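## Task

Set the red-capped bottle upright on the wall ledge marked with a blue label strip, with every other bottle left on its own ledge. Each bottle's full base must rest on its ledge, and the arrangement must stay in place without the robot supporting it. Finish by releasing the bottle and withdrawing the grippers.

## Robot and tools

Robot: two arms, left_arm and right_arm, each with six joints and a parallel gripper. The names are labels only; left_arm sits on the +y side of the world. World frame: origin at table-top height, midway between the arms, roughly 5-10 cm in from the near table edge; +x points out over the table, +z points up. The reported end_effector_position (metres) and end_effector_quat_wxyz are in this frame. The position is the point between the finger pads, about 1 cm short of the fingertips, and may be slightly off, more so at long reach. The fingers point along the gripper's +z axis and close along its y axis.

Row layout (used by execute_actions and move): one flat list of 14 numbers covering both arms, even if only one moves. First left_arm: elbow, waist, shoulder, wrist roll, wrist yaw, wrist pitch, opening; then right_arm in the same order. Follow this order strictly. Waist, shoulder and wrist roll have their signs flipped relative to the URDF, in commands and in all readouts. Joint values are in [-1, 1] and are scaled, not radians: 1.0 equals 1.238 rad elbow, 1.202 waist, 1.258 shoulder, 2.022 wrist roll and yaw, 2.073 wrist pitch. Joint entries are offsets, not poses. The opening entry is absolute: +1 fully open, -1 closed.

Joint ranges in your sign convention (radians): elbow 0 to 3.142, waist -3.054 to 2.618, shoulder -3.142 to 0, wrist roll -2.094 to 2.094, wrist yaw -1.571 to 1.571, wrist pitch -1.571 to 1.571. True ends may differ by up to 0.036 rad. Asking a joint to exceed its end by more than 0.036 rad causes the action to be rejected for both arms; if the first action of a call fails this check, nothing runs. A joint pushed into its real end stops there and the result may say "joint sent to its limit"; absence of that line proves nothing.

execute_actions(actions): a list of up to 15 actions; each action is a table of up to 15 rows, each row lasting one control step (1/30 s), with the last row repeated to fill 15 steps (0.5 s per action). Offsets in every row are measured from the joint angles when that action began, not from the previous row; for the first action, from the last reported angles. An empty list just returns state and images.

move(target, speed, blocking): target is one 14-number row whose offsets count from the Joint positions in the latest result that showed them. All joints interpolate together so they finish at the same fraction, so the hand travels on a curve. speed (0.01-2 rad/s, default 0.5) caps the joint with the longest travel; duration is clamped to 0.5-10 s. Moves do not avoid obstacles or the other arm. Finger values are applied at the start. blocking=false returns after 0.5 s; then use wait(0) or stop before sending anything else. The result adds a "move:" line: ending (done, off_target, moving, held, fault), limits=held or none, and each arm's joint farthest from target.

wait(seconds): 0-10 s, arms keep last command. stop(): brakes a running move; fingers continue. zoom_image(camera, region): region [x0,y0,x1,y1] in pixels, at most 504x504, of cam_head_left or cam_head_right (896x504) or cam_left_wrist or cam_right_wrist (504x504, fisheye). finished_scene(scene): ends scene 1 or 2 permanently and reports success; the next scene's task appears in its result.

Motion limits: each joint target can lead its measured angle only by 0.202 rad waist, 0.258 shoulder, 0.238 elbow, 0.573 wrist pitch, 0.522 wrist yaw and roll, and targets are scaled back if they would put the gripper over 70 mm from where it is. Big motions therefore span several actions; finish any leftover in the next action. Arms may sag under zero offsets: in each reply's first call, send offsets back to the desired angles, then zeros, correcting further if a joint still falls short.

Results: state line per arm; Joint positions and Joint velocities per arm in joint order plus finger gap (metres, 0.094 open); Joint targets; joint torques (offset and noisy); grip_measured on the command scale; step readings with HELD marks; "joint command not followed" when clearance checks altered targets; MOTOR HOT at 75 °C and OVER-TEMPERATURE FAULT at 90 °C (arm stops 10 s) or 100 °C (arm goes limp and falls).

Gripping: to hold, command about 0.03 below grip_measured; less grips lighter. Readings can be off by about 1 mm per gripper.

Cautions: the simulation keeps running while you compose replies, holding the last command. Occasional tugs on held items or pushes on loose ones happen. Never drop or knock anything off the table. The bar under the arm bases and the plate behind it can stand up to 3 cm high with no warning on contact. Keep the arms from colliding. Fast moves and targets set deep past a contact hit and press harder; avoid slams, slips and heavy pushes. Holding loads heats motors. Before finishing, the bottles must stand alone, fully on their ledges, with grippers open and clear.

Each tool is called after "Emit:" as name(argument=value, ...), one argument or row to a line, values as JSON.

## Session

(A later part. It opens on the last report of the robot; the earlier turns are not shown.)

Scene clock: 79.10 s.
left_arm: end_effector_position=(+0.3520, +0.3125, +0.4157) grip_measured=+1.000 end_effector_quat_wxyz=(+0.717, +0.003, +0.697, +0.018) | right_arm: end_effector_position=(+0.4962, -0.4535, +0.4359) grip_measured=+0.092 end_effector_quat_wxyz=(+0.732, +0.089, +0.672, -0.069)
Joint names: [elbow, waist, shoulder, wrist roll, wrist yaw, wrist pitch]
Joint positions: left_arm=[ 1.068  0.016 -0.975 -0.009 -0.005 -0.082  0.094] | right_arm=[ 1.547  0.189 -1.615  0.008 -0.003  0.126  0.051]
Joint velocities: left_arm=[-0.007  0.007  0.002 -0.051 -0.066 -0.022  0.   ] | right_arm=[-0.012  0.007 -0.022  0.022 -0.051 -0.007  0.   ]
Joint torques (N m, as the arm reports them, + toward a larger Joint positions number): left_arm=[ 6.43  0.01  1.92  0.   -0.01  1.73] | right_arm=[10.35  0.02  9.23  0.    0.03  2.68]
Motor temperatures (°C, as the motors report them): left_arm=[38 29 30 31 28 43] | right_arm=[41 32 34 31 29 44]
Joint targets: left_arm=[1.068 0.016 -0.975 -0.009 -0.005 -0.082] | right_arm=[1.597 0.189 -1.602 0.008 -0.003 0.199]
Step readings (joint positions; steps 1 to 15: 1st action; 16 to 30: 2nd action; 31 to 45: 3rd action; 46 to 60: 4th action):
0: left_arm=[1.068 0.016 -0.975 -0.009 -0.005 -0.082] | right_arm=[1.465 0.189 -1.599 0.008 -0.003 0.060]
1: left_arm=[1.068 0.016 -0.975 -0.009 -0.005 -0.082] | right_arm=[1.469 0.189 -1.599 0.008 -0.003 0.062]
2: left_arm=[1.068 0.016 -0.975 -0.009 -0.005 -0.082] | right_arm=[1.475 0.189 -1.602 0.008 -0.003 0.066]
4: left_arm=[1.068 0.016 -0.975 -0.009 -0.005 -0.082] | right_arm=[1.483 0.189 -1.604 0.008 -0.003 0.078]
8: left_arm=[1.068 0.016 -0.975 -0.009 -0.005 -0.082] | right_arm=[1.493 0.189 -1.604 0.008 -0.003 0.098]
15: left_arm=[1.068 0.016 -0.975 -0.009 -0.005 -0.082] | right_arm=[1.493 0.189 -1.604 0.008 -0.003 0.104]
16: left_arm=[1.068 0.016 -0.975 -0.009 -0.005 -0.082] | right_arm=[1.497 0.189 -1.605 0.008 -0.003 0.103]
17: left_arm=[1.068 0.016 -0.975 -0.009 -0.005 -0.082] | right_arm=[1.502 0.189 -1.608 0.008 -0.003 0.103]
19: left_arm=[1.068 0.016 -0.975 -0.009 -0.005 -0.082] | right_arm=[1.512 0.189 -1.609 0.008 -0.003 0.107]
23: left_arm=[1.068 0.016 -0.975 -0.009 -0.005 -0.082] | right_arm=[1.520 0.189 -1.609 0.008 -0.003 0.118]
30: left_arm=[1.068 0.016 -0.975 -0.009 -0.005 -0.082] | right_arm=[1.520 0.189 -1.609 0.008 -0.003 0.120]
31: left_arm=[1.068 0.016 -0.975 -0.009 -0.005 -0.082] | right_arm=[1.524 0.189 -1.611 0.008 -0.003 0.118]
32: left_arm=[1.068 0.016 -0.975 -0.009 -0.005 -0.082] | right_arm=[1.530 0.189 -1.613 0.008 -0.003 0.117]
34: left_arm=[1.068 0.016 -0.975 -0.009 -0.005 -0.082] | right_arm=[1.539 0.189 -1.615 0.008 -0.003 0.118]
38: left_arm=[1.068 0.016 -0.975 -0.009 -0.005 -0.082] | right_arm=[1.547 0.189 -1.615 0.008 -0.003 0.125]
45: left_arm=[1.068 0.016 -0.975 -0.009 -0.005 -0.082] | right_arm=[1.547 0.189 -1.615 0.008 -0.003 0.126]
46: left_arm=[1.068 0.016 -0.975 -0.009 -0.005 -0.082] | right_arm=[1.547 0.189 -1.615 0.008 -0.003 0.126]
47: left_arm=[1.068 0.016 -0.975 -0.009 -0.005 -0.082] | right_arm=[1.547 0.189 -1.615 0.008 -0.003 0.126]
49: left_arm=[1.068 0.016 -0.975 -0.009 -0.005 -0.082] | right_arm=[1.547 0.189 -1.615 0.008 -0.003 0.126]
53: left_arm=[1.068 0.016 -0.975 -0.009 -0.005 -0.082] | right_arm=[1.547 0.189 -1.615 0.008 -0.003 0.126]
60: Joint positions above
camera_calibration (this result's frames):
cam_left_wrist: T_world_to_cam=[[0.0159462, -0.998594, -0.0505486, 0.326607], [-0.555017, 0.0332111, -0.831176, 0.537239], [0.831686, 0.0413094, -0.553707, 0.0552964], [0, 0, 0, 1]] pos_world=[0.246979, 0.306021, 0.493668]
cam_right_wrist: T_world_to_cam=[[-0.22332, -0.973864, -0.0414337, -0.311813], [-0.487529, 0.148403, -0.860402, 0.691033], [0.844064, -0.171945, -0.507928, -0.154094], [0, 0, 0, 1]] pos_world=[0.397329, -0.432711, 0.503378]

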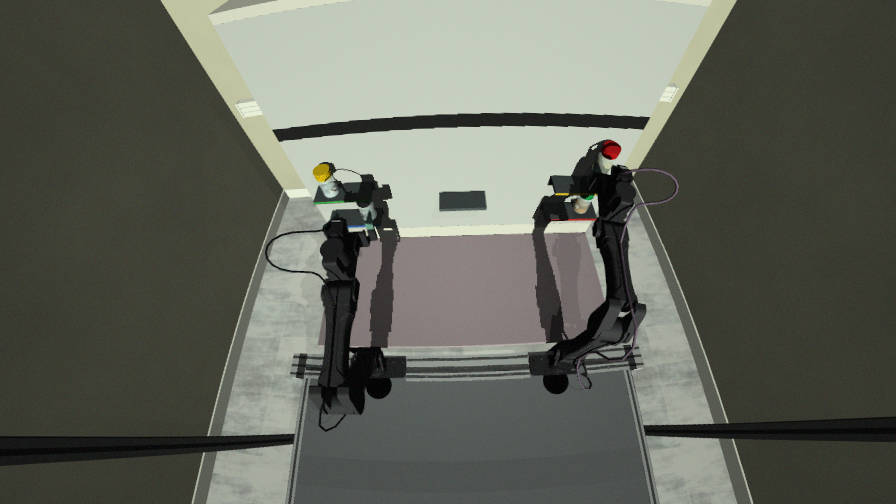

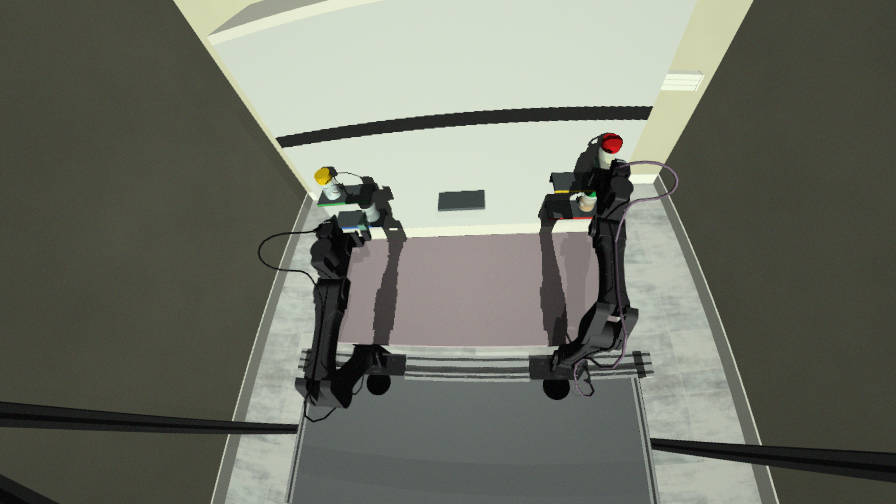

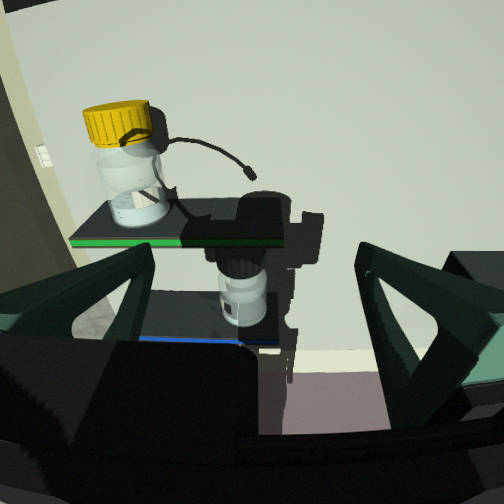

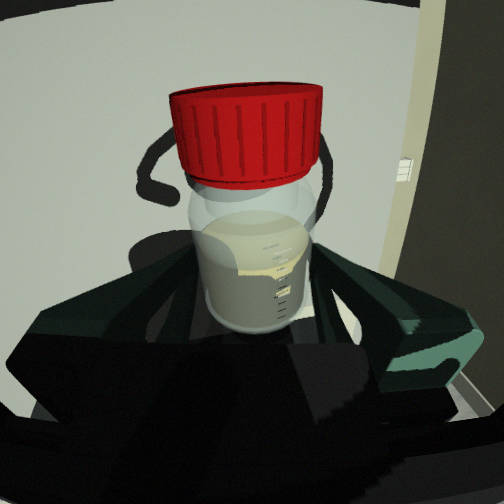

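Emit:
execute_actions(
  actions=[
    [[0,0,0,0,0,0,1, 0.0,0,0.095,0,0,0.015,0.06]],
    [[0,0,0,0,0,0,1, -0.01,0,0.095,0,0,0.01,0.06]],
    [[0,0,0,0,0,0,1, -0.02,0,0.095,0,0,0.005,0.06]],
    [[0,0,0,0,0,0,1, -0.02,0,0.095,0,0,0.005,0.06]],
    [[0,0,0,0,0,0,1, -0.02,0,0.095,0,0,0.005,0.06]],
  ],
)

Scene clock: 89.00 s.
left_arm: end_effector_position=(+0.3520, +0.3125, +0.4157) grip_measured=+1.000 end_effector_quat_wxyz=(+0.717, +0.003, +0.697, +0.018) | right_arm: end_effector_position=(+0.3431, -0.4216, +0.5015) grip_measured=+0.092 end_effector_quat_wxyz=(+0.758, +0.087, +0.642, -0.073)
Joint names: [elbow, waist, shoulder, wrist roll, wrist yaw, wrist pitch]
Joint positions: left_arm=[ 1.068  0.016 -0.975 -0.009 -0.005 -0.082  0.094] | right_arm=[ 1.369  0.189 -1.118  0.008 -0.003 -0.111  0.051]
Joint velocities: left_arm=[-0.017 -0.002 -0.002  0.037  0.037 -0.022  0.   ] | right_arm=[-0.002  0.012 -0.017  0.007 -0.007 -0.037 -0.   ]
Joint torques (N m, as the arm reports them, + toward a larger Joint positions number): left_arm=[ 6.43  0.02  1.91  0.   -0.01  1.73] | right_arm=[ 6.76 -0.02  3.94  0.02  0.03  2.52]
Motor temperatures (°C, as the motors report them): left_arm=[38 29 30 31 28 43] | right_arm=[41 32 35 31 29 45]
Joint targets: left_arm=[1.068 0.016 -0.975 -0.009 -0.005 -0.082] | right_arm=[1.385 0.189 -1.102 0.008 -0.003 -0.048]
Step readings (joint positions; steps 1 to 15: 1st action; 16 to 30: 2nd action; 31 to 45: 3rd action; 46 to 60: 4th action; 61 to 75: 5th action):
0: left_arm=[1.068 0.016 -0.975 -0.009 -0.005 -0.082] | right_arm=[1.547 0.189 -1.615 0.008 -0.003 0.126]
1: left_arm=[1.068 0.016 -0.975 -0.009 -0.005 -0.082] | right_arm=[1.543 0.189 -1.606 0.008 -0.003 0.121]
2: left_arm=[1.068 0.016 -0.975 -0.009 -0.005 -0.082] | right_arm=[1.533 0.189 -1.591 0.008 -0.003 0.107]
4: left_arm=[1.068 0.016 -0.975 -0.009 -0.005 -0.082] | right_arm=[1.525 0.189 -1.562 0.008 -0.003 0.086]
8: left_arm=[1.068 0.016 -0.975 -0.009 -0.005 -0.082] | right_arm=[1.525 0.189 -1.524 0.008 -0.003 0.092]
15: left_arm=[1.068 0.016 -0.975 -0.009 -0.005 -0.082] | right_arm=[1.525 0.189 -1.518 0.008 -0.003 0.092]
16: left_arm=[1.068 0.016 -0.975 -0.009 -0.005 -0.082] | right_arm=[1.518 0.189 -1.508 0.008 -0.003 0.089]
17: left_arm=[1.068 0.016 -0.975 -0.009 -0.005 -0.082] | right_arm=[1.506 0.189 -1.492 0.008 -0.003 0.074]
19: left_arm=[1.068 0.016 -0.975 -0.009 -0.005 -0.082] | right_arm=[1.493 0.189 -1.460 0.008 -0.003 0.050]
23: left_arm=[1.068 0.016 -0.975 -0.009 -0.005 -0.082] | right_arm=[1.493 0.189 -1.426 0.008 -0.003 0.051]
30: left_arm=[1.068 0.016 -0.975 -0.009 -0.005 -0.082] | right_arm=[1.493 0.189 -1.421 0.008 -0.003 0.049]
31: left_arm=[1.068 0.016 -0.975 -0.009 -0.005 -0.082] | right_arm=[1.485 0.189 -1.410 0.008 -0.003 0.046]
32: left_arm=[1.068 0.016 -0.975 -0.009 -0.005 -0.082] | right_arm=[1.469 0.189 -1.392 0.008 -0.003 0.032]
34: left_arm=[1.068 0.016 -0.975 -0.009 -0.005 -0.082] | right_arm=[1.452 0.189 -1.358 0.008 -0.003 0.003]
38: left_arm=[1.068 0.016 -0.975 -0.009 -0.005 -0.082] | right_arm=[1.451 0.189 -1.326 0.008 -0.003 -0.000]
45: left_arm=[1.068 0.016 -0.975 -0.009 -0.005 -0.082] | right_arm=[1.451 0.189 -1.323 0.008 -0.003 -0.005]
46: left_arm=[1.068 0.016 -0.975 -0.009 -0.005 -0.082] | right_arm=[1.443 0.189 -1.312 0.008 -0.003 -0.007]
47: left_arm=[1.068 0.016 -0.975 -0.009 -0.005 -0.082] | right_arm=[1.427 0.189 -1.294 0.008 -0.003 -0.021]
49: left_arm=[1.068 0.016 -0.975 -0.009 -0.005 -0.082] | right_arm=[1.410 0.189 -1.258 0.008 -0.003 -0.051]
53: left_arm=[1.068 0.016 -0.975 -0.009 -0.005 -0.082] | right_arm=[1.410 0.189 -1.225 0.008 -0.003 -0.054]
60: left_arm=[1.068 0.016 -0.975 -0.009 -0.005 -0.082] | right_arm=[1.410 0.189 -1.222 0.008 -0.003 -0.058]
61: left_arm=[1.068 0.016 -0.975 -0.009 -0.005 -0.082] | right_arm=[1.402 0.189 -1.211 0.008 -0.003 -0.061]
62: left_arm=[1.068 0.016 -0.975 -0.009 -0.005 -0.082] | right_arm=[1.386 0.189 -1.192 0.008 -0.003 -0.074]
64: left_arm=[1.068 0.016 -0.975 -0.009 -0.005 -0.082] | right_arm=[1.369 0.189 -1.155 0.008 -0.003 -0.104]
68: left_arm=[1.068 0.016 -0.975 -0.009 -0.005 -0.082] | right_arm=[1.369 0.189 -1.121 0.008 -0.003 -0.107]
75: Joint positions above
camera_calibration (this result's frames):
cam_left_wrist: T_world_to_cam=[[0.0159462, -0.998594, -0.0505486, 0.326607], [-0.555017, 0.0332111, -0.831176, 0.537239], [0.831686, 0.0413094, -0.553707, 0.0552964], [0, 0, 0, 1]] pos_world=[0.246979, 0.306021, 0.493668]
cam_right_wrist: T_world_to_cam=[[-0.223665, -0.973783, -0.0414938, -0.312012], [-0.418374, 0.134371, -0.89828, 0.657441], [0.880305, -0.183554, -0.437459, -0.0387466], [0, 0, 0, 1]] pos_world=[0.239379, -0.399285, 0.56067]

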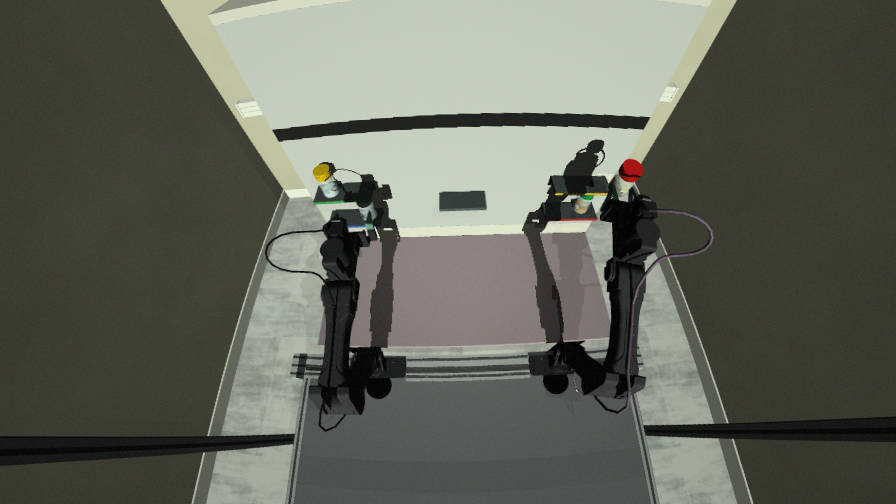

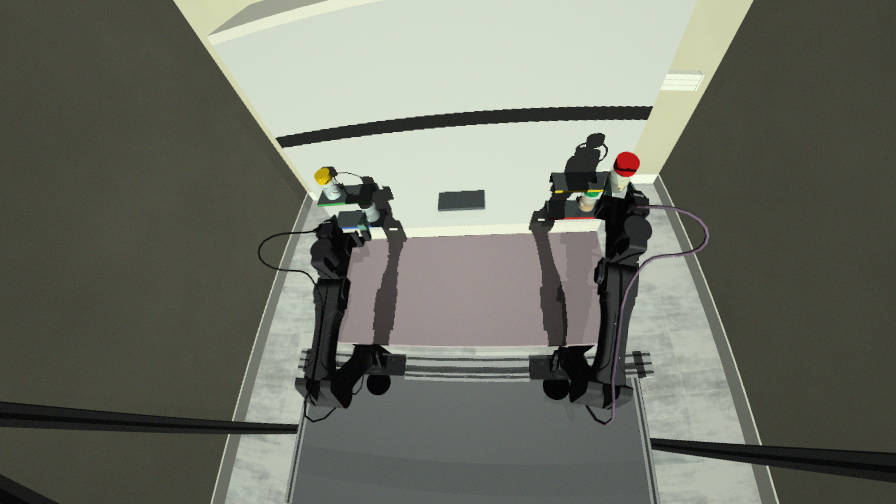

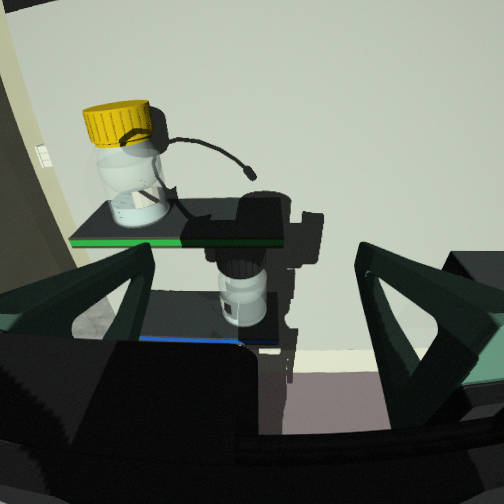

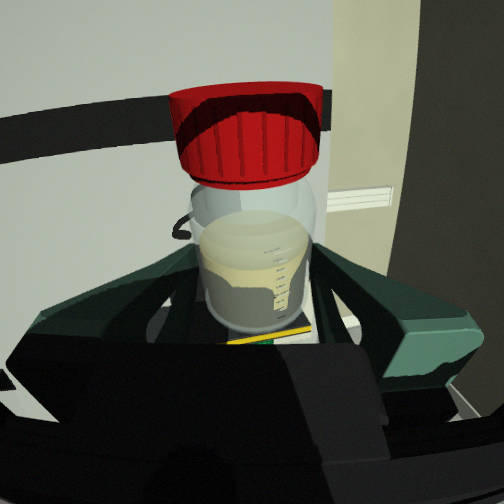

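Emit:
move(
  target=[0,0,0,0,0,0,1, -0.096,-0.69,0,0,0,0.044,0.06],
  speed=0.6,
)

Scene clock: 95.30 s.
left_arm: end_effector_position=(+0.3520, +0.3125, +0.4157) grip_measured=+1.000 end_effector_quat_wxyz=(+0.717, +0.003, +0.697, +0.018) | right_arm: end_effector_position=(+0.3015, -0.1176, +0.4536) grip_measured=+0.092 end_effector_quat_wxyz=(+0.698, -0.199, +0.653, +0.219)
Joint names: [elbow, waist, shoulder, wrist roll, wrist yaw, wrist pitch]
Joint positions: left_arm=[ 1.068  0.016 -0.975 -0.009 -0.005 -0.082  0.094] | right_arm=[ 1.24  -0.632 -1.118  0.008 -0.004 -0.101  0.051]
Joint velocities: left_arm=[-0.017  0.012 -0.002  0.037  0.007  0.066  0.   ] | right_arm=[-0.012  0.002  0.022  0.051 -0.007  0.007  0.   ]
Joint torques (N m, as the arm reports them, + toward a larger Joint positions number): left_arm=[ 6.43  0.01  1.92  0.   -0.01  1.73] | right_arm=[ 6.7  -0.61  2.62  0.01  0.05  2.83]
Motor temperatures (°C, as the motors report them): left_arm=[38 29 30 31 28 44] | right_arm=[41 32 34 31 29 45]
Joint targets: left_arm=[1.068 0.016 -0.975 -0.009 -0.005 -0.082] | right_arm=[1.250 -0.640 -1.118 0.008 -0.003 -0.020]
move: off_target (right_arm); limits=none; left_arm: farthest joint: the waist, 0.000 radians from its target (0.000 radians at the start); right_arm: farthest joint: the wrist pitch, 0.081 radians from its target (0.092 radians at the start)
camera_calibration (this result's frames):
cam_left_wrist: T_world_to_cam=[[0.0159462, -0.998594, -0.0505486, 0.326607], [-0.555017, 0.0332111, -0.831176, 0.537239], [0.831686, 0.0413094, -0.553707, 0.0552964], [0, 0, 0, 1]] pos_world=[0.246979, 0.306021, 0.493668]
cam_right_wrist: T_world_to_cam=[[0.562424, -0.826775, -0.011028, -0.260858], [-0.433415, -0.283425, -0.855466, 0.49217], [0.704152, 0.485915, -0.517742, 0.201061], [0, 0, 0, 1]] pos_world=[0.218449, -0.173875, 0.522255]

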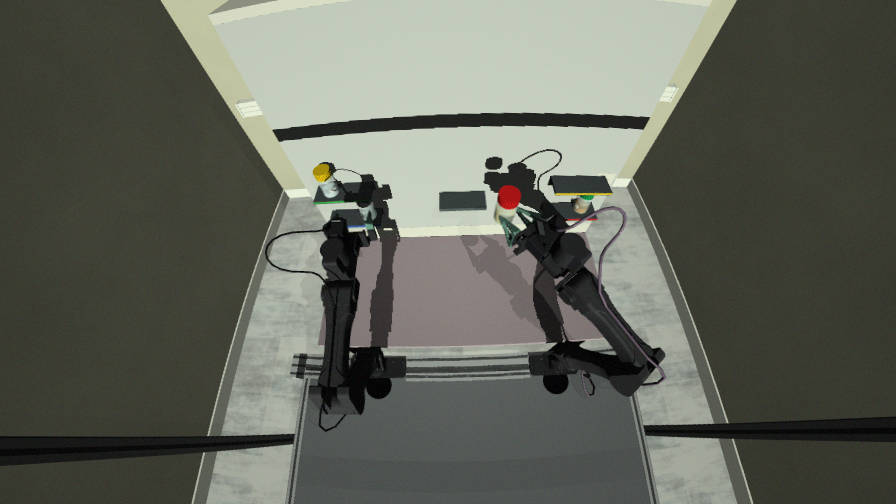

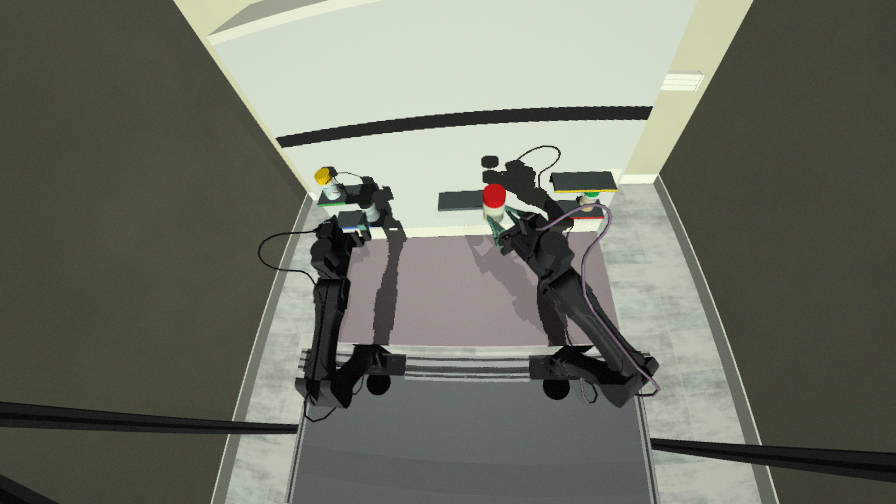

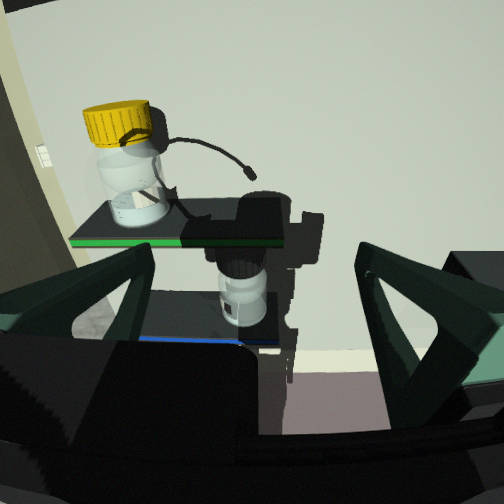

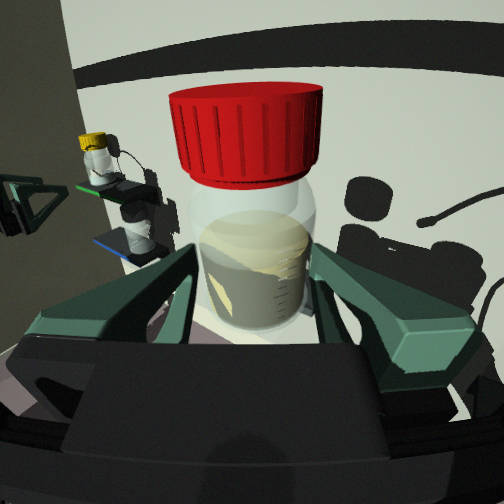

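Emit:
move(
  target=[0,0,0,0,0,0,1, 0.412,0.01,-0.542,0,0,0.135,0.06],
  speed=0.5,
)

Scene clock: 103.70 s.
left_arm: end_effector_position=(+0.3520, +0.3125, +0.4157) grip_measured=+1.000 end_effector_quat_wxyz=(+0.717, +0.003, +0.697, +0.018) | right_arm: end_effector_position=(+0.4658, -0.0052, +0.4066) grip_measured=+0.092 end_effector_quat_wxyz=(+0.680, -0.205, +0.671, +0.214)
Joint names: [elbow, waist, shoulder, wrist roll, wrist yaw, wrist pitch]
Joint positions: left_arm=[ 1.068  0.016 -0.975 -0.009 -0.005 -0.082  0.094] | right_arm=[ 1.696 -0.632 -1.825  0.008 -0.004  0.097  0.051]
Joint velocities: left_arm=[ 0.002 -0.017  0.002  0.022 -0.051 -0.051  0.   ] | right_arm=[-0.012  0.002 -0.017  0.095 -0.022 -0.051  0.001]
Joint torques (N m, as the arm reports them, + toward a larger Joint positions number): left_arm=[ 6.43 -0.01  1.91 -0.01 -0.01  1.73] | right_arm=[10.8   0.85 12.7   0.01  0.04  2.78]
Motor temperatures (°C, as the motors report them): left_arm=[38 29 30 31 28 44] | right_arm=[41 32 33 31 29 46]
Joint targets: left_arm=[1.068 0.016 -0.975 -0.009 -0.005 -0.082] | right_arm=[1.750 -0.620 -1.800 0.008 -0.004 0.179]
move: off_target (right_arm); limits=none; left_arm: farthest joint: the waist, 0.000 radians from its target (0.000 radians at the start); right_arm: farthest joint: the wrist pitch, 0.082 radians from its target (0.279 radians at the start)
camera_calibration (this result's frames):
cam_left_wrist: T_world_to_cam=[[0.0159462, -0.998594, -0.0505486, 0.326607], [-0.555017, 0.0332111, -0.831176, 0.537239], [0.831686, 0.0413094, -0.553707, 0.0552964], [0, 0, 0, 1]] pos_world=[0.246979, 0.306021, 0.493668]
cam_right_wrist: T_world_to_cam=[[0.562623, -0.826639, -0.0110873, -0.260909], [-0.470077, -0.308851, -0.826824, 0.560349], [0.680061, 0.470402, -0.562351, 0.0357046], [0, 0, 0, 1]] pos_world=[0.385919, -0.059409, 0.480496]

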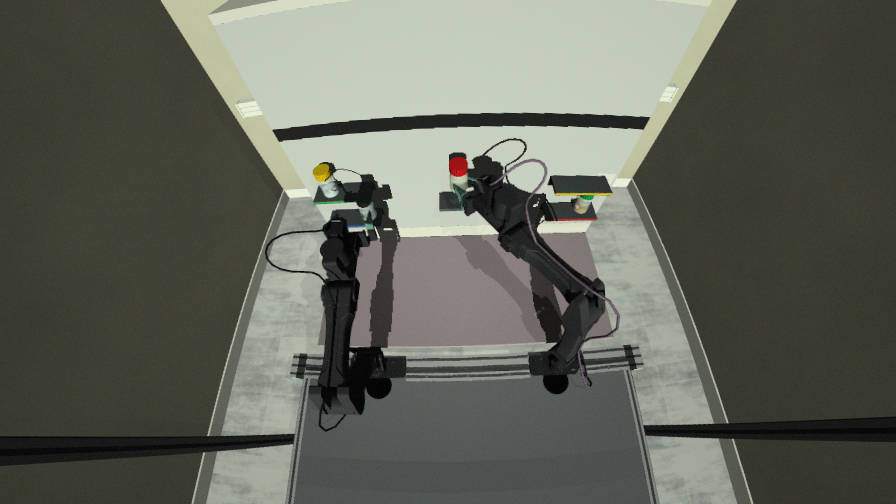

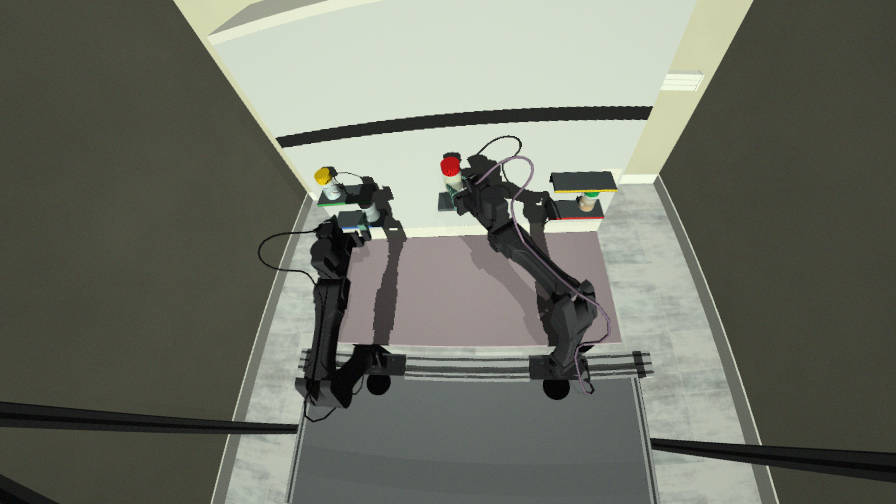

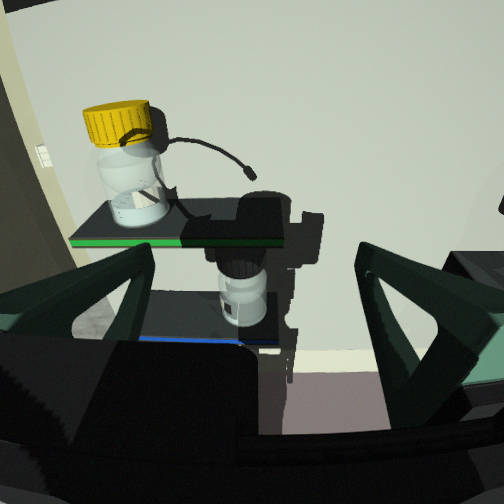

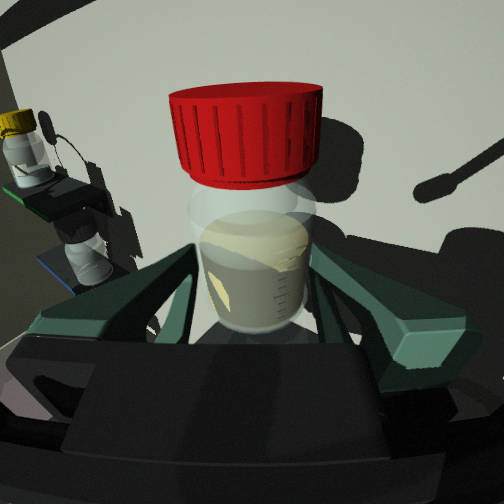

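Emit:
execute_actions(
  actions=[
    [[0,0,0,0,0,0,1, -0.015,0,0.008,0,0,0.07,0.06]],
    [[0,0,0,0,0,0,1, -0.04,0,0.008,0,0,0.07,0.06]],
    [[0,0,0,0,0,0,1, -0.04,0,0.008,0,0,0.07,0.06]],
    [[0,0,0,0,0,0,1, 0.025,0,0.008,0,0,0.04,0.06]],
  ],
)

Scene clock: 113.47 s.
left_arm: end_effector_position=(+0.3520, +0.3125, +0.4157) grip_measured=+1.000 end_effector_quat_wxyz=(+0.717, +0.003, +0.697, +0.018) | right_arm: end_effector_position=(+0.4755, +0.0024, +0.3493) grip_measured=+0.092 end_effector_quat_wxyz=(+0.674, -0.207, +0.677, +0.212)
Joint names: [elbow, waist, shoulder, wrist roll, wrist yaw, wrist pitch]
Joint positions: left_arm=[ 1.068  0.016 -0.975 -0.009 -0.005 -0.082  0.094] | right_arm=[ 1.531 -0.632 -1.862  0.008 -0.004  0.28   0.051]
Joint velocities: left_arm=[-0.012  0.007 -0.012  0.007 -0.066 -0.007  0.   ] | right_arm=[ 0.012  0.002 -0.007  0.081 -0.066  0.007 -0.001]
Joint torques (N m, as the arm reports them, + toward a larger Joint positions number): left_arm=[ 6.43  0.    1.92  0.   -0.01  1.73] | right_arm=[ 8.91  0.02 11.75  0.01  0.04  2.82]
Motor temperatures (°C, as the motors report them): left_arm=[38 29 30 31 28 44] | right_arm=[42 32 36 31 29 47]
Joint targets: left_arm=[1.068 0.016 -0.975 -0.009 -0.005 -0.082] | right_arm=[1.562 -0.632 -1.851 0.008 -0.004 0.362]
Step readings (joint positions; steps 1 to 15: 1st action; 16 to 30: 2nd action; 31 to 45: 3rd action; 46 to 60: 4th action):
0: left_arm=[1.068 0.016 -0.975 -0.009 -0.005 -0.082] | right_arm=[1.696 -0.632 -1.825 0.008 -0.004 0.097]
1: left_arm=[1.068 0.016 -0.975 -0.009 -0.005 -0.082] | right_arm=[1.690 -0.632 -1.825 0.008 -0.004 0.109]
2: left_arm=[1.068 0.016 -0.975 -0.009 -0.005 -0.082] | right_arm=[1.683 -0.632 -1.825 0.008 -0.004 0.124]
4: left_arm=[1.068 0.016 -0.975 -0.009 -0.005 -0.082] | right_arm=[1.672 -0.632 -1.825 0.008 -0.004 0.138]
8: left_arm=[1.068 0.016 -0.975 -0.009 -0.005 -0.082] | right_arm=[1.666 -0.632 -1.830 0.008 -0.004 0.148]
15: left_arm=[1.068 0.016 -0.975 -0.009 -0.005 -0.082] | right_arm=[1.666 -0.632 -1.831 0.008 -0.004 0.158]
16: left_arm=[1.068 0.016 -0.975 -0.009 -0.005 -0.082] | right_arm=[1.654 -0.632 -1.831 0.008 -0.004 0.175]
17: left_arm=[1.068 0.016 -0.975 -0.009 -0.005 -0.082] | right_arm=[1.641 -0.632 -1.831 0.008 -0.004 0.195]
19: left_arm=[1.068 0.016 -0.975 -0.009 -0.005 -0.082] | right_arm=[1.618 -0.632 -1.832 0.008 -0.004 0.210]
23: left_arm=[1.068 0.016 -0.975 -0.009 -0.005 -0.082] | right_arm=[1.600 -0.632 -1.843 0.008 -0.004 0.210]
30: left_arm=[1.068 0.016 -0.975 -0.009 -0.005 -0.082] | right_arm=[1.599 -0.632 -1.846 0.008 -0.004 0.218]
31: left_arm=[1.068 0.016 -0.975 -0.009 -0.005 -0.082] | right_arm=[1.587 -0.632 -1.846 0.008 -0.004 0.235]
32: left_arm=[1.068 0.016 -0.975 -0.009 -0.005 -0.082] | right_arm=[1.573 -0.632 -1.846 0.008 -0.004 0.256]
34: left_arm=[1.068 0.016 -0.975 -0.009 -0.005 -0.082] | right_arm=[1.551 -0.632 -1.847 0.008 -0.004 0.270]
38: left_arm=[1.068 0.016 -0.975 -0.009 -0.005 -0.082] | right_arm=[1.533 -0.632 -1.858 0.008 -0.004 0.271]
45: left_arm=[1.068 0.016 -0.975 -0.009 -0.005 -0.082] | right_arm=[1.531 -0.632 -1.862 0.008 -0.004 0.279]
46: left_arm=[1.068 0.016 -0.975 -0.009 -0.005 -0.082] | right_arm=[1.531 -0.632 -1.862 0.008 -0.004 0.279]
47: left_arm=[1.068 0.016 -0.975 -0.009 -0.005 -0.082] | right_arm=[1.531 -0.632 -1.862 0.008 -0.004 0.280]
49: left_arm=[1.068 0.016 -0.975 -0.009 -0.005 -0.082] | right_arm=[1.531 -0.632 -1.862 0.008 -0.004 0.280]
53: left_arm=[1.068 0.016 -0.975 -0.009 -0.005 -0.082] | right_arm=[1.531 -0.632 -1.862 0.008 -0.004 0.280]
60: Joint positions above
camera_calibration (this result's frames):
cam_left_wrist: T_world_to_cam=[[0.0159462, -0.998594, -0.0505486, 0.326607], [-0.555017, 0.0332111, -0.831176, 0.537239], [0.831686, 0.0413094, -0.553707, 0.0552964], [0, 0, 0, 1]] pos_world=[0.246979, 0.306021, 0.493668]
cam_right_wrist: T_world_to_cam=[[0.562691, -0.826593, -0.0111107, -0.260691], [-0.482434, -0.317436, -0.81639, 0.522141], [0.671295, 0.464735, -0.577395, 0.00271764], [0, 0, 0, 1]] pos_world=[0.396762, -0.051002, 0.424943]

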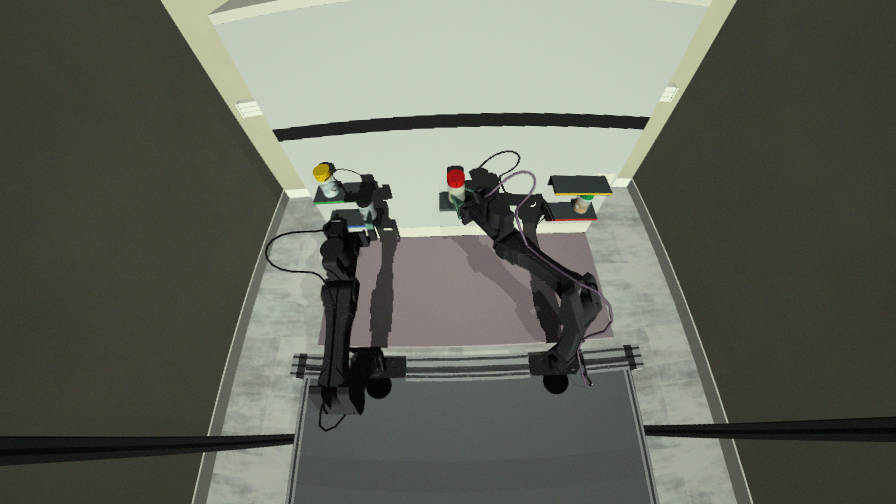

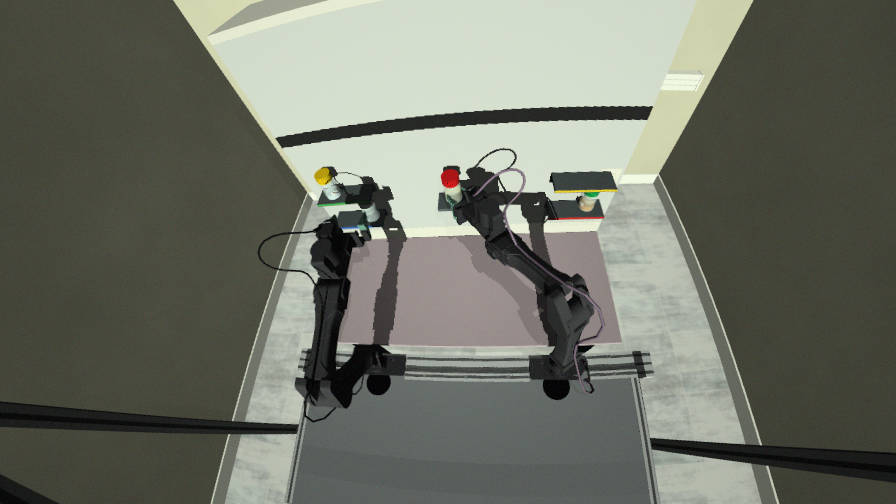

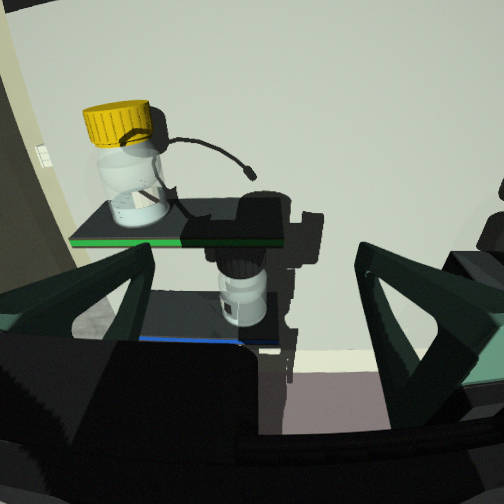

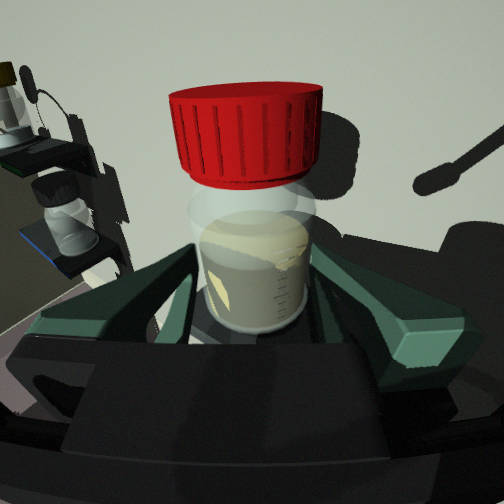

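Emit:
execute_actions(
  actions=[
    [[0,0,0,0,0,0,1, 0.0,0,0.01,0,0,0.065,0.06]],
    [[0,0,0,0,0,0,1, -0.022,0,0.01,0,0,0.055,0.06]],
    [[0,0,0,0,0,0,1, -0.022,0,0.01,0,0,0.055,0.06]],
    [[0,0,0,0,0,0,1, 0.02,0,0.008,0,0,0.025,0.06]],
  ],
)

Scene clock: 118.83 s.
left_arm: end_effector_position=(+0.3520, +0.3125, +0.4157) grip_measured=+1.000 end_effector_quat_wxyz=(+0.717, +0.003, +0.697, +0.018) | right_arm: end_effector_position=(+0.4764, +0.0036, +0.3181) grip_measured=+0.092 end_effector_quat_wxyz=(+0.671, -0.208, +0.680, +0.211)
Joint names: [elbow, waist, shoulder, wrist roll, wrist yaw, wrist pitch]
Joint positions: left_arm=[ 1.068  0.016 -0.975 -0.009 -0.005 -0.082  0.094] | right_arm=[ 1.435 -0.632 -1.878  0.008 -0.004  0.384  0.051]
Joint velocities: left_arm=[-0.012 -0.002 -0.012  0.037 -0.022  0.007  0.   ] | right_arm=[-0.012  0.007  0.002  0.11   0.007 -0.081 -0.   ]
Joint torques (N m, as the arm reports them, + toward a larger Joint positions number): left_arm=[ 6.43  0.01  1.92  0.   -0.01  1.73] | right_arm=[ 8.34  0.01 11.79  0.02  0.03  2.61]
Motor temperatures (°C, as the motors report them): left_arm=[38 29 30 31 28 44] | right_arm=[42 32 37 31 29 48]
Joint targets: left_arm=[1.068 0.016 -0.975 -0.009 -0.005 -0.082] | right_arm=[1.460 -0.632 -1.868 0.008 -0.004 0.448]
Step readings (joint positions; steps 1 to 15: 1st action; 16 to 30: 2nd action; 31 to 45: 3rd action; 46 to 60: 4th action):
0: left_arm=[1.068 0.016 -0.975 -0.009 -0.005 -0.082] | right_arm=[1.531 -0.632 -1.862 0.008 -0.004 0.280]
1: left_arm=[1.068 0.016 -0.975 -0.009 -0.005 -0.082] | right_arm=[1.528 -0.632 -1.862 0.008 -0.004 0.288]
2: left_arm=[1.068 0.016 -0.975 -0.009 -0.005 -0.082] | right_arm=[1.525 -0.632 -1.862 0.008 -0.004 0.298]
4: left_arm=[1.068 0.016 -0.975 -0.009 -0.005 -0.082] | right_arm=[1.521 -0.632 -1.862 0.008 -0.004 0.310]
8: left_arm=[1.068 0.016 -0.975 -0.009 -0.005 -0.082] | right_arm=[1.520 -0.632 -1.862 0.008 -0.004 0.323]
15: left_arm=[1.068 0.016 -0.975 -0.009 -0.005 -0.082] | right_arm=[1.520 -0.632 -1.862 0.008 -0.004 0.332]
16: left_arm=[1.068 0.016 -0.975 -0.009 -0.005 -0.082] | right_arm=[1.512 -0.632 -1.862 0.008 -0.004 0.342]
17: left_arm=[1.068 0.016 -0.975 -0.009 -0.005 -0.082] | right_arm=[1.504 -0.632 -1.862 0.008 -0.004 0.354]
19: left_arm=[1.068 0.016 -0.975 -0.009 -0.005 -0.082] | right_arm=[1.489 -0.632 -1.862 0.008 -0.004 0.361]
23: left_arm=[1.068 0.016 -0.975 -0.009 -0.005 -0.082] | right_arm=[1.478 -0.632 -1.868 0.008 -0.004 0.361]
30: left_arm=[1.068 0.016 -0.975 -0.009 -0.005 -0.082] | right_arm=[1.477 -0.632 -1.870 0.008 -0.004 0.364]
31: left_arm=[1.068 0.016 -0.975 -0.009 -0.005 -0.082] | right_arm=[1.470 -0.632 -1.870 0.008 -0.004 0.374]
32: left_arm=[1.068 0.016 -0.975 -0.009 -0.005 -0.082] | right_arm=[1.462 -0.632 -1.870 0.008 -0.004 0.385]
34: left_arm=[1.068 0.016 -0.975 -0.009 -0.005 -0.082] | right_arm=[1.447 -0.632 -1.870 0.008 -0.004 0.392]
38: left_arm=[1.068 0.016 -0.975 -0.009 -0.005 -0.082] | right_arm=[1.436 -0.632 -1.876 0.008 -0.004 0.392]
45: left_arm=[1.068 0.016 -0.975 -0.009 -0.005 -0.082] | right_arm=[1.435 -0.632 -1.878 0.008 -0.004 0.396]
46: left_arm=[1.068 0.016 -0.975 -0.009 -0.005 -0.082] | right_arm=[1.435 -0.632 -1.878 0.008 -0.004 0.395]
47: left_arm=[1.068 0.016 -0.975 -0.009 -0.005 -0.082] | right_arm=[1.435 -0.632 -1.878 0.008 -0.004 0.393]
49: left_arm=[1.068 0.016 -0.975 -0.009 -0.005 -0.082] | right_arm=[1.435 -0.632 -1.878 0.008 -0.004 0.389]
53: left_arm=[1.068 0.016 -0.975 -0.009 -0.005 -0.082] | right_arm=[1.435 -0.632 -1.878 0.008 -0.004 0.385]
60: Joint positions above
camera_calibration (this result's frames):
cam_left_wrist: T_world_to_cam=[[0.0159462, -0.998594, -0.0505486, 0.326607], [-0.555017, 0.0332111, -0.831176, 0.537239], [0.831686, 0.0413094, -0.553707, 0.0552964], [0, 0, 0, 1]] pos_world=[0.246979, 0.306021, 0.493668]
cam_right_wrist: T_world_to_cam=[[0.56272, -0.826573, -0.0111214, -0.260564], [-0.487789, -0.321159, -0.811738, 0.498563], [0.667389, 0.462206, -0.583916, -0.0125071], [0, 0, 0, 1]] pos_world=[0.398165, -0.0494762, 0.394502]

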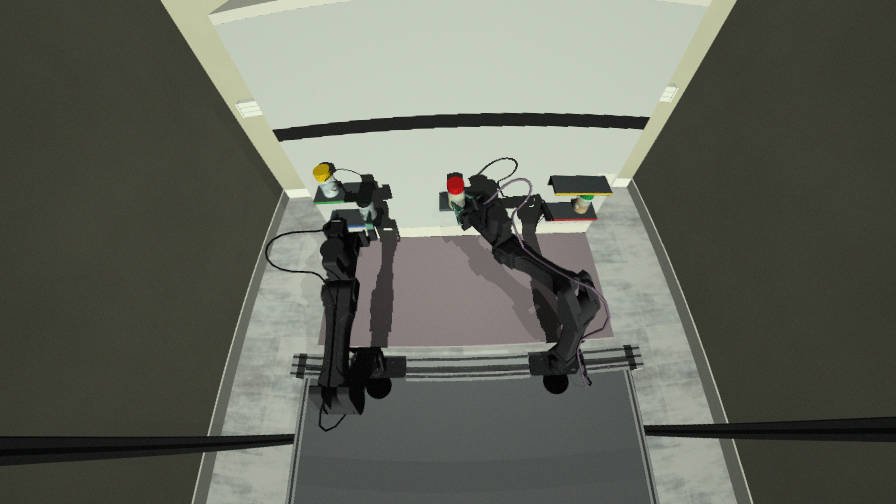

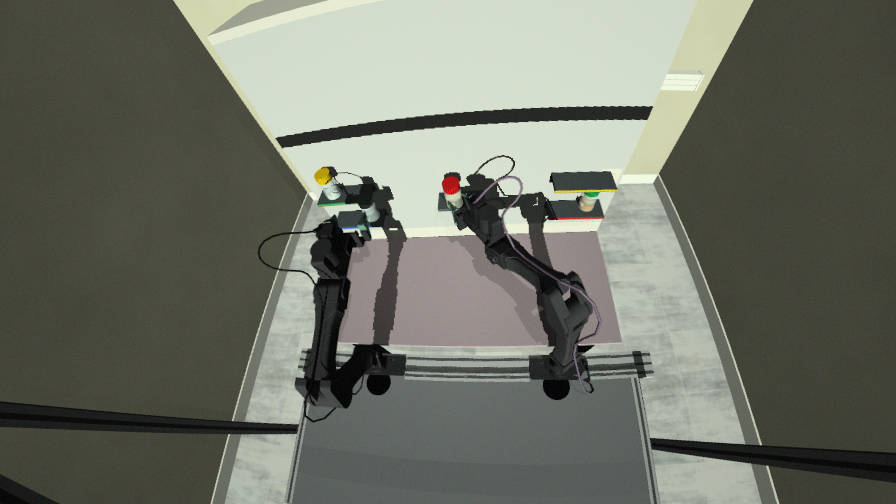

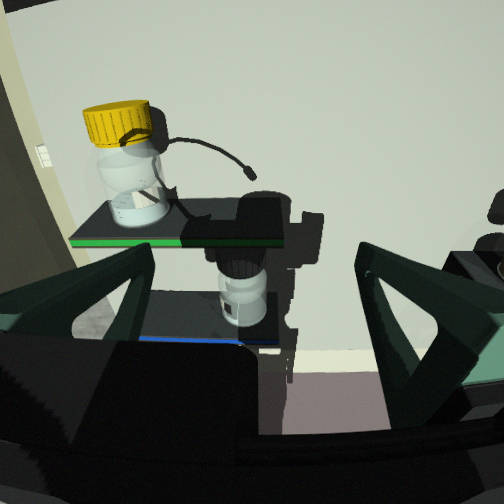

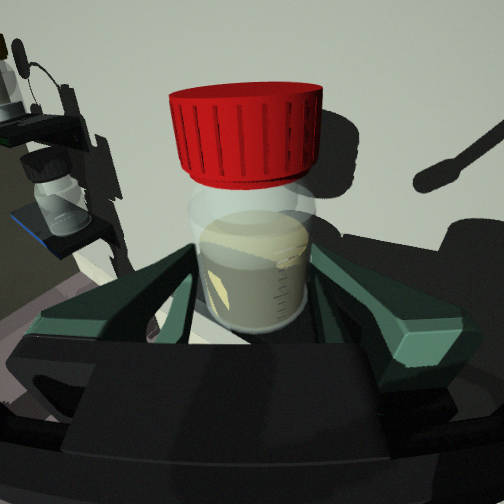

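Emit:
zoom_image(
  camera="cam_head_left",
  region=[400, 150, 540, 250],
)

Emit:
zoom_image(
  camera="cam_right_wrist",
  region=[130, 240, 380, 360],
)

Region (400, 150, 540, 250) of cam_head_left's 896x504 image, scaled by 3.600, with more detail than that image has; it fills the top 360 rows of this view, and the rest is white.

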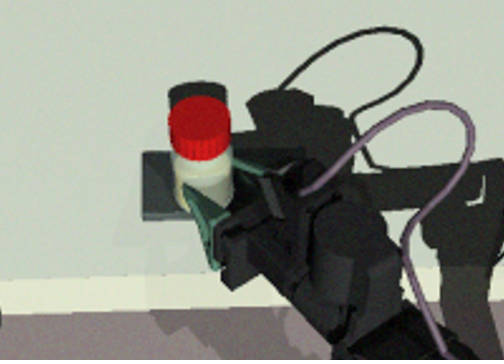

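Region (130, 240, 380, 360) of cam_right_wrist's 504x504 image, scaled by 2.016, with more detail than that image has; it fills the top 242 rows of this view, and the rest is white.

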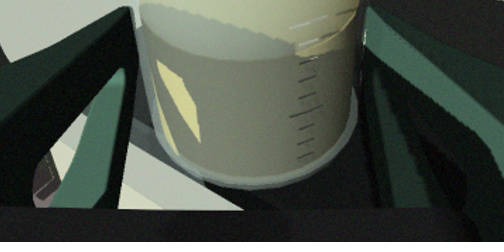

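Emit:
execute_actions(
  actions=[
    [[0,0,0,0,0,0,1, 0.062,0,-0.008,0,0,0.04,0.06]],
    [[0,0,0,0,0,0,1, 0.03,0,-0.022,0,0,0.038,0.06]],
    [[0,0,0,0,0,0,1, 0.022,0,0.008,0,0,0.036,0.06]],
  ],
)

Scene clock: 137.03 s.
left_arm: end_effector_position=(+0.3520, +0.3125, +0.4157) grip_measured=+1.000 end_effector_quat_wxyz=(+0.717, +0.003, +0.697, +0.018) | right_arm: end_effector_position=(+0.4864, +0.0104, +0.3180) grip_measured=+0.092 end_effector_quat_wxyz=(+0.685, -0.203, +0.666, +0.215)
Joint names: [elbow, waist, shoulder, wrist roll, wrist yaw, wrist pitch]
Joint positions: left_arm=[ 1.068  0.016 -0.975 -0.009 -0.005 -0.082  0.094] | right_arm=[ 1.462 -0.632 -1.93   0.006 -0.004  0.449  0.051]
Joint velocities: left_arm=[-0.002 -0.012 -0.002  0.007 -0.066 -0.037  0.   ] | right_arm=[-0.012 -0.007  0.002  0.051  0.022  0.051  0.   ]
Joint torques (N m, as the arm reports them, + toward a larger Joint positions number): left_arm=[ 6.43  0.01  1.91  0.   -0.01  1.73] | right_arm=[ 8.51 -0.02 12.25  0.02  0.01  2.65]
Motor temperatures (°C, as the motors report them): left_arm=[38 29 30 31 28 44] | right_arm=[41 32 39 31 29 48]
Joint targets: left_arm=[1.068 0.016 -0.975 -0.009 -0.005 -0.082] | right_arm=[1.490 -0.632 -1.920 0.006 -0.004 0.519]
Step readings (joint positions; steps 1 to 15: 1st action; 16 to 30: 2nd action; 31 to 45: 3rd action):
0: left_arm=[1.068 0.016 -0.975 -0.009 -0.005 -0.082] | right_arm=[1.435 -0.632 -1.878 0.008 -0.004 0.384]
1: left_arm=[1.068 0.016 -0.975 -0.009 -0.005 -0.082] | right_arm=[1.440 -0.632 -1.882 0.008 -0.004 0.384]
2: left_arm=[1.068 0.016 -0.975 -0.009 -0.005 -0.082] | right_arm=[1.450 -0.632 -1.889 0.008 -0.004 0.385]
4: left_arm=[1.068 0.016 -0.975 -0.009 -0.005 -0.082] | right_arm=[1.461 -0.632 -1.899 0.008 -0.004 0.389]
8: left_arm=[1.068 0.016 -0.975 -0.009 -0.005 -0.082] | right_arm=[1.462 -0.632 -1.905 0.008 -0.004 0.391]
15: left_arm=[1.068 0.016 -0.975 -0.009 -0.005 -0.082] | right_arm=[1.462 -0.632 -1.905 0.008 -0.004 0.391]
16: left_arm=[1.068 0.016 -0.975 -0.009 -0.005 -0.082] | right_arm=[1.462 -0.632 -1.909 0.008 -0.004 0.394]
17: left_arm=[1.068 0.016 -0.975 -0.009 -0.005 -0.082] | right_arm=[1.462 -0.632 -1.915 0.007 -0.004 0.407]
19: left_arm=[1.068 0.016 -0.975 -0.009 -0.005 -0.082] | right_arm=[1.462 -0.632 -1.924 0.006 -0.004 0.429]
23: left_arm=[1.068 0.016 -0.975 -0.009 -0.005 -0.082] | right_arm=[1.462 -0.632 -1.929 0.006 -0.004 0.442]
30: left_arm=[1.068 0.016 -0.975 -0.009 -0.005 -0.082] | right_arm=[1.462 -0.632 -1.930 0.006 -0.004 0.444]
31: left_arm=[1.068 0.016 -0.975 -0.009 -0.005 -0.082] | right_arm=[1.462 -0.632 -1.930 0.006 -0.004 0.448]
32: left_arm=[1.068 0.016 -0.975 -0.009 -0.005 -0.082] | right_arm=[1.462 -0.632 -1.930 0.006 -0.004 0.449]
34: left_arm=[1.068 0.016 -0.975 -0.009 -0.005 -0.082] | right_arm=[1.462 -0.632 -1.930 0.006 -0.004 0.449]
38: left_arm=[1.068 0.016 -0.975 -0.009 -0.005 -0.082] | right_arm=[1.462 -0.632 -1.930 0.006 -0.004 0.449]
45: Joint positions above
camera_calibration (this result's frames):
cam_left_wrist: T_world_to_cam=[[0.0159462, -0.998594, -0.0505486, 0.326607], [-0.555017, 0.0332111, -0.831176, 0.537239], [0.831686, 0.0413094, -0.553707, 0.0552964], [0, 0, 0, 1]] pos_world=[0.246979, 0.306021, 0.493668]
cam_right_wrist: T_world_to_cam=[[0.562592, -0.826644, -0.0122145, -0.260169], [-0.461234, -0.301574, -0.834456, 0.499579], [0.686114, 0.475092, -0.550939, -0.0421597], [0, 0, 0, 1]] pos_world=[0.405718, -0.0443775, 0.390471]

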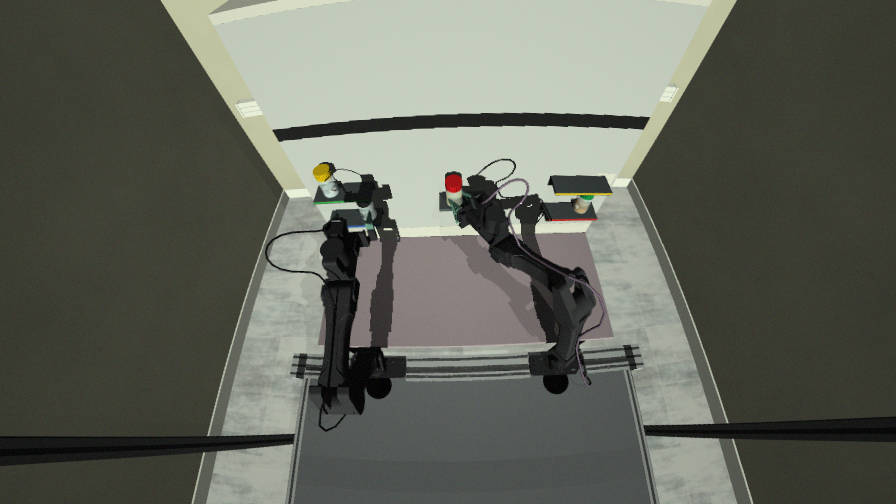

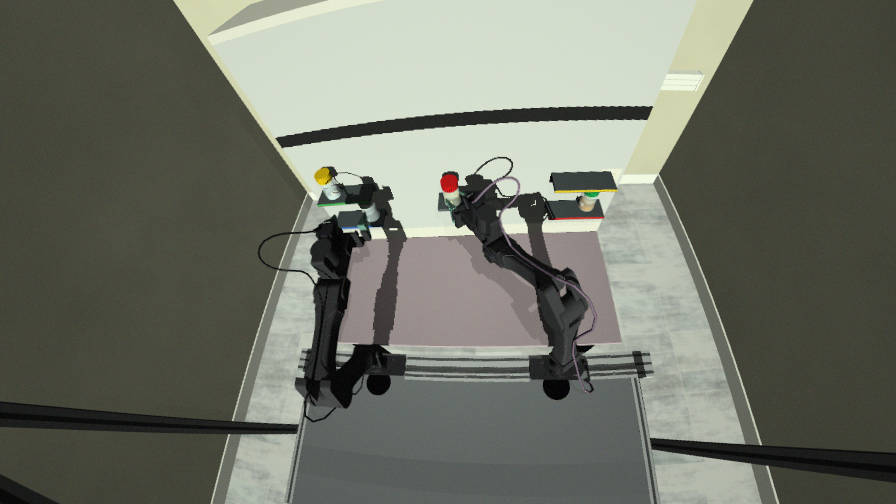

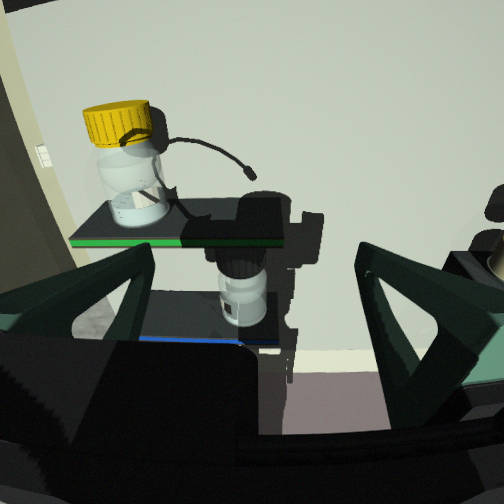

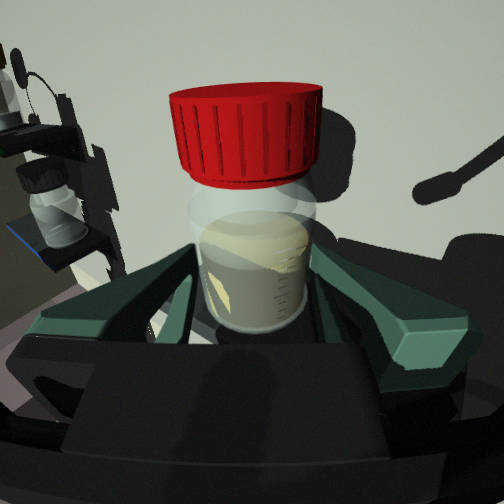

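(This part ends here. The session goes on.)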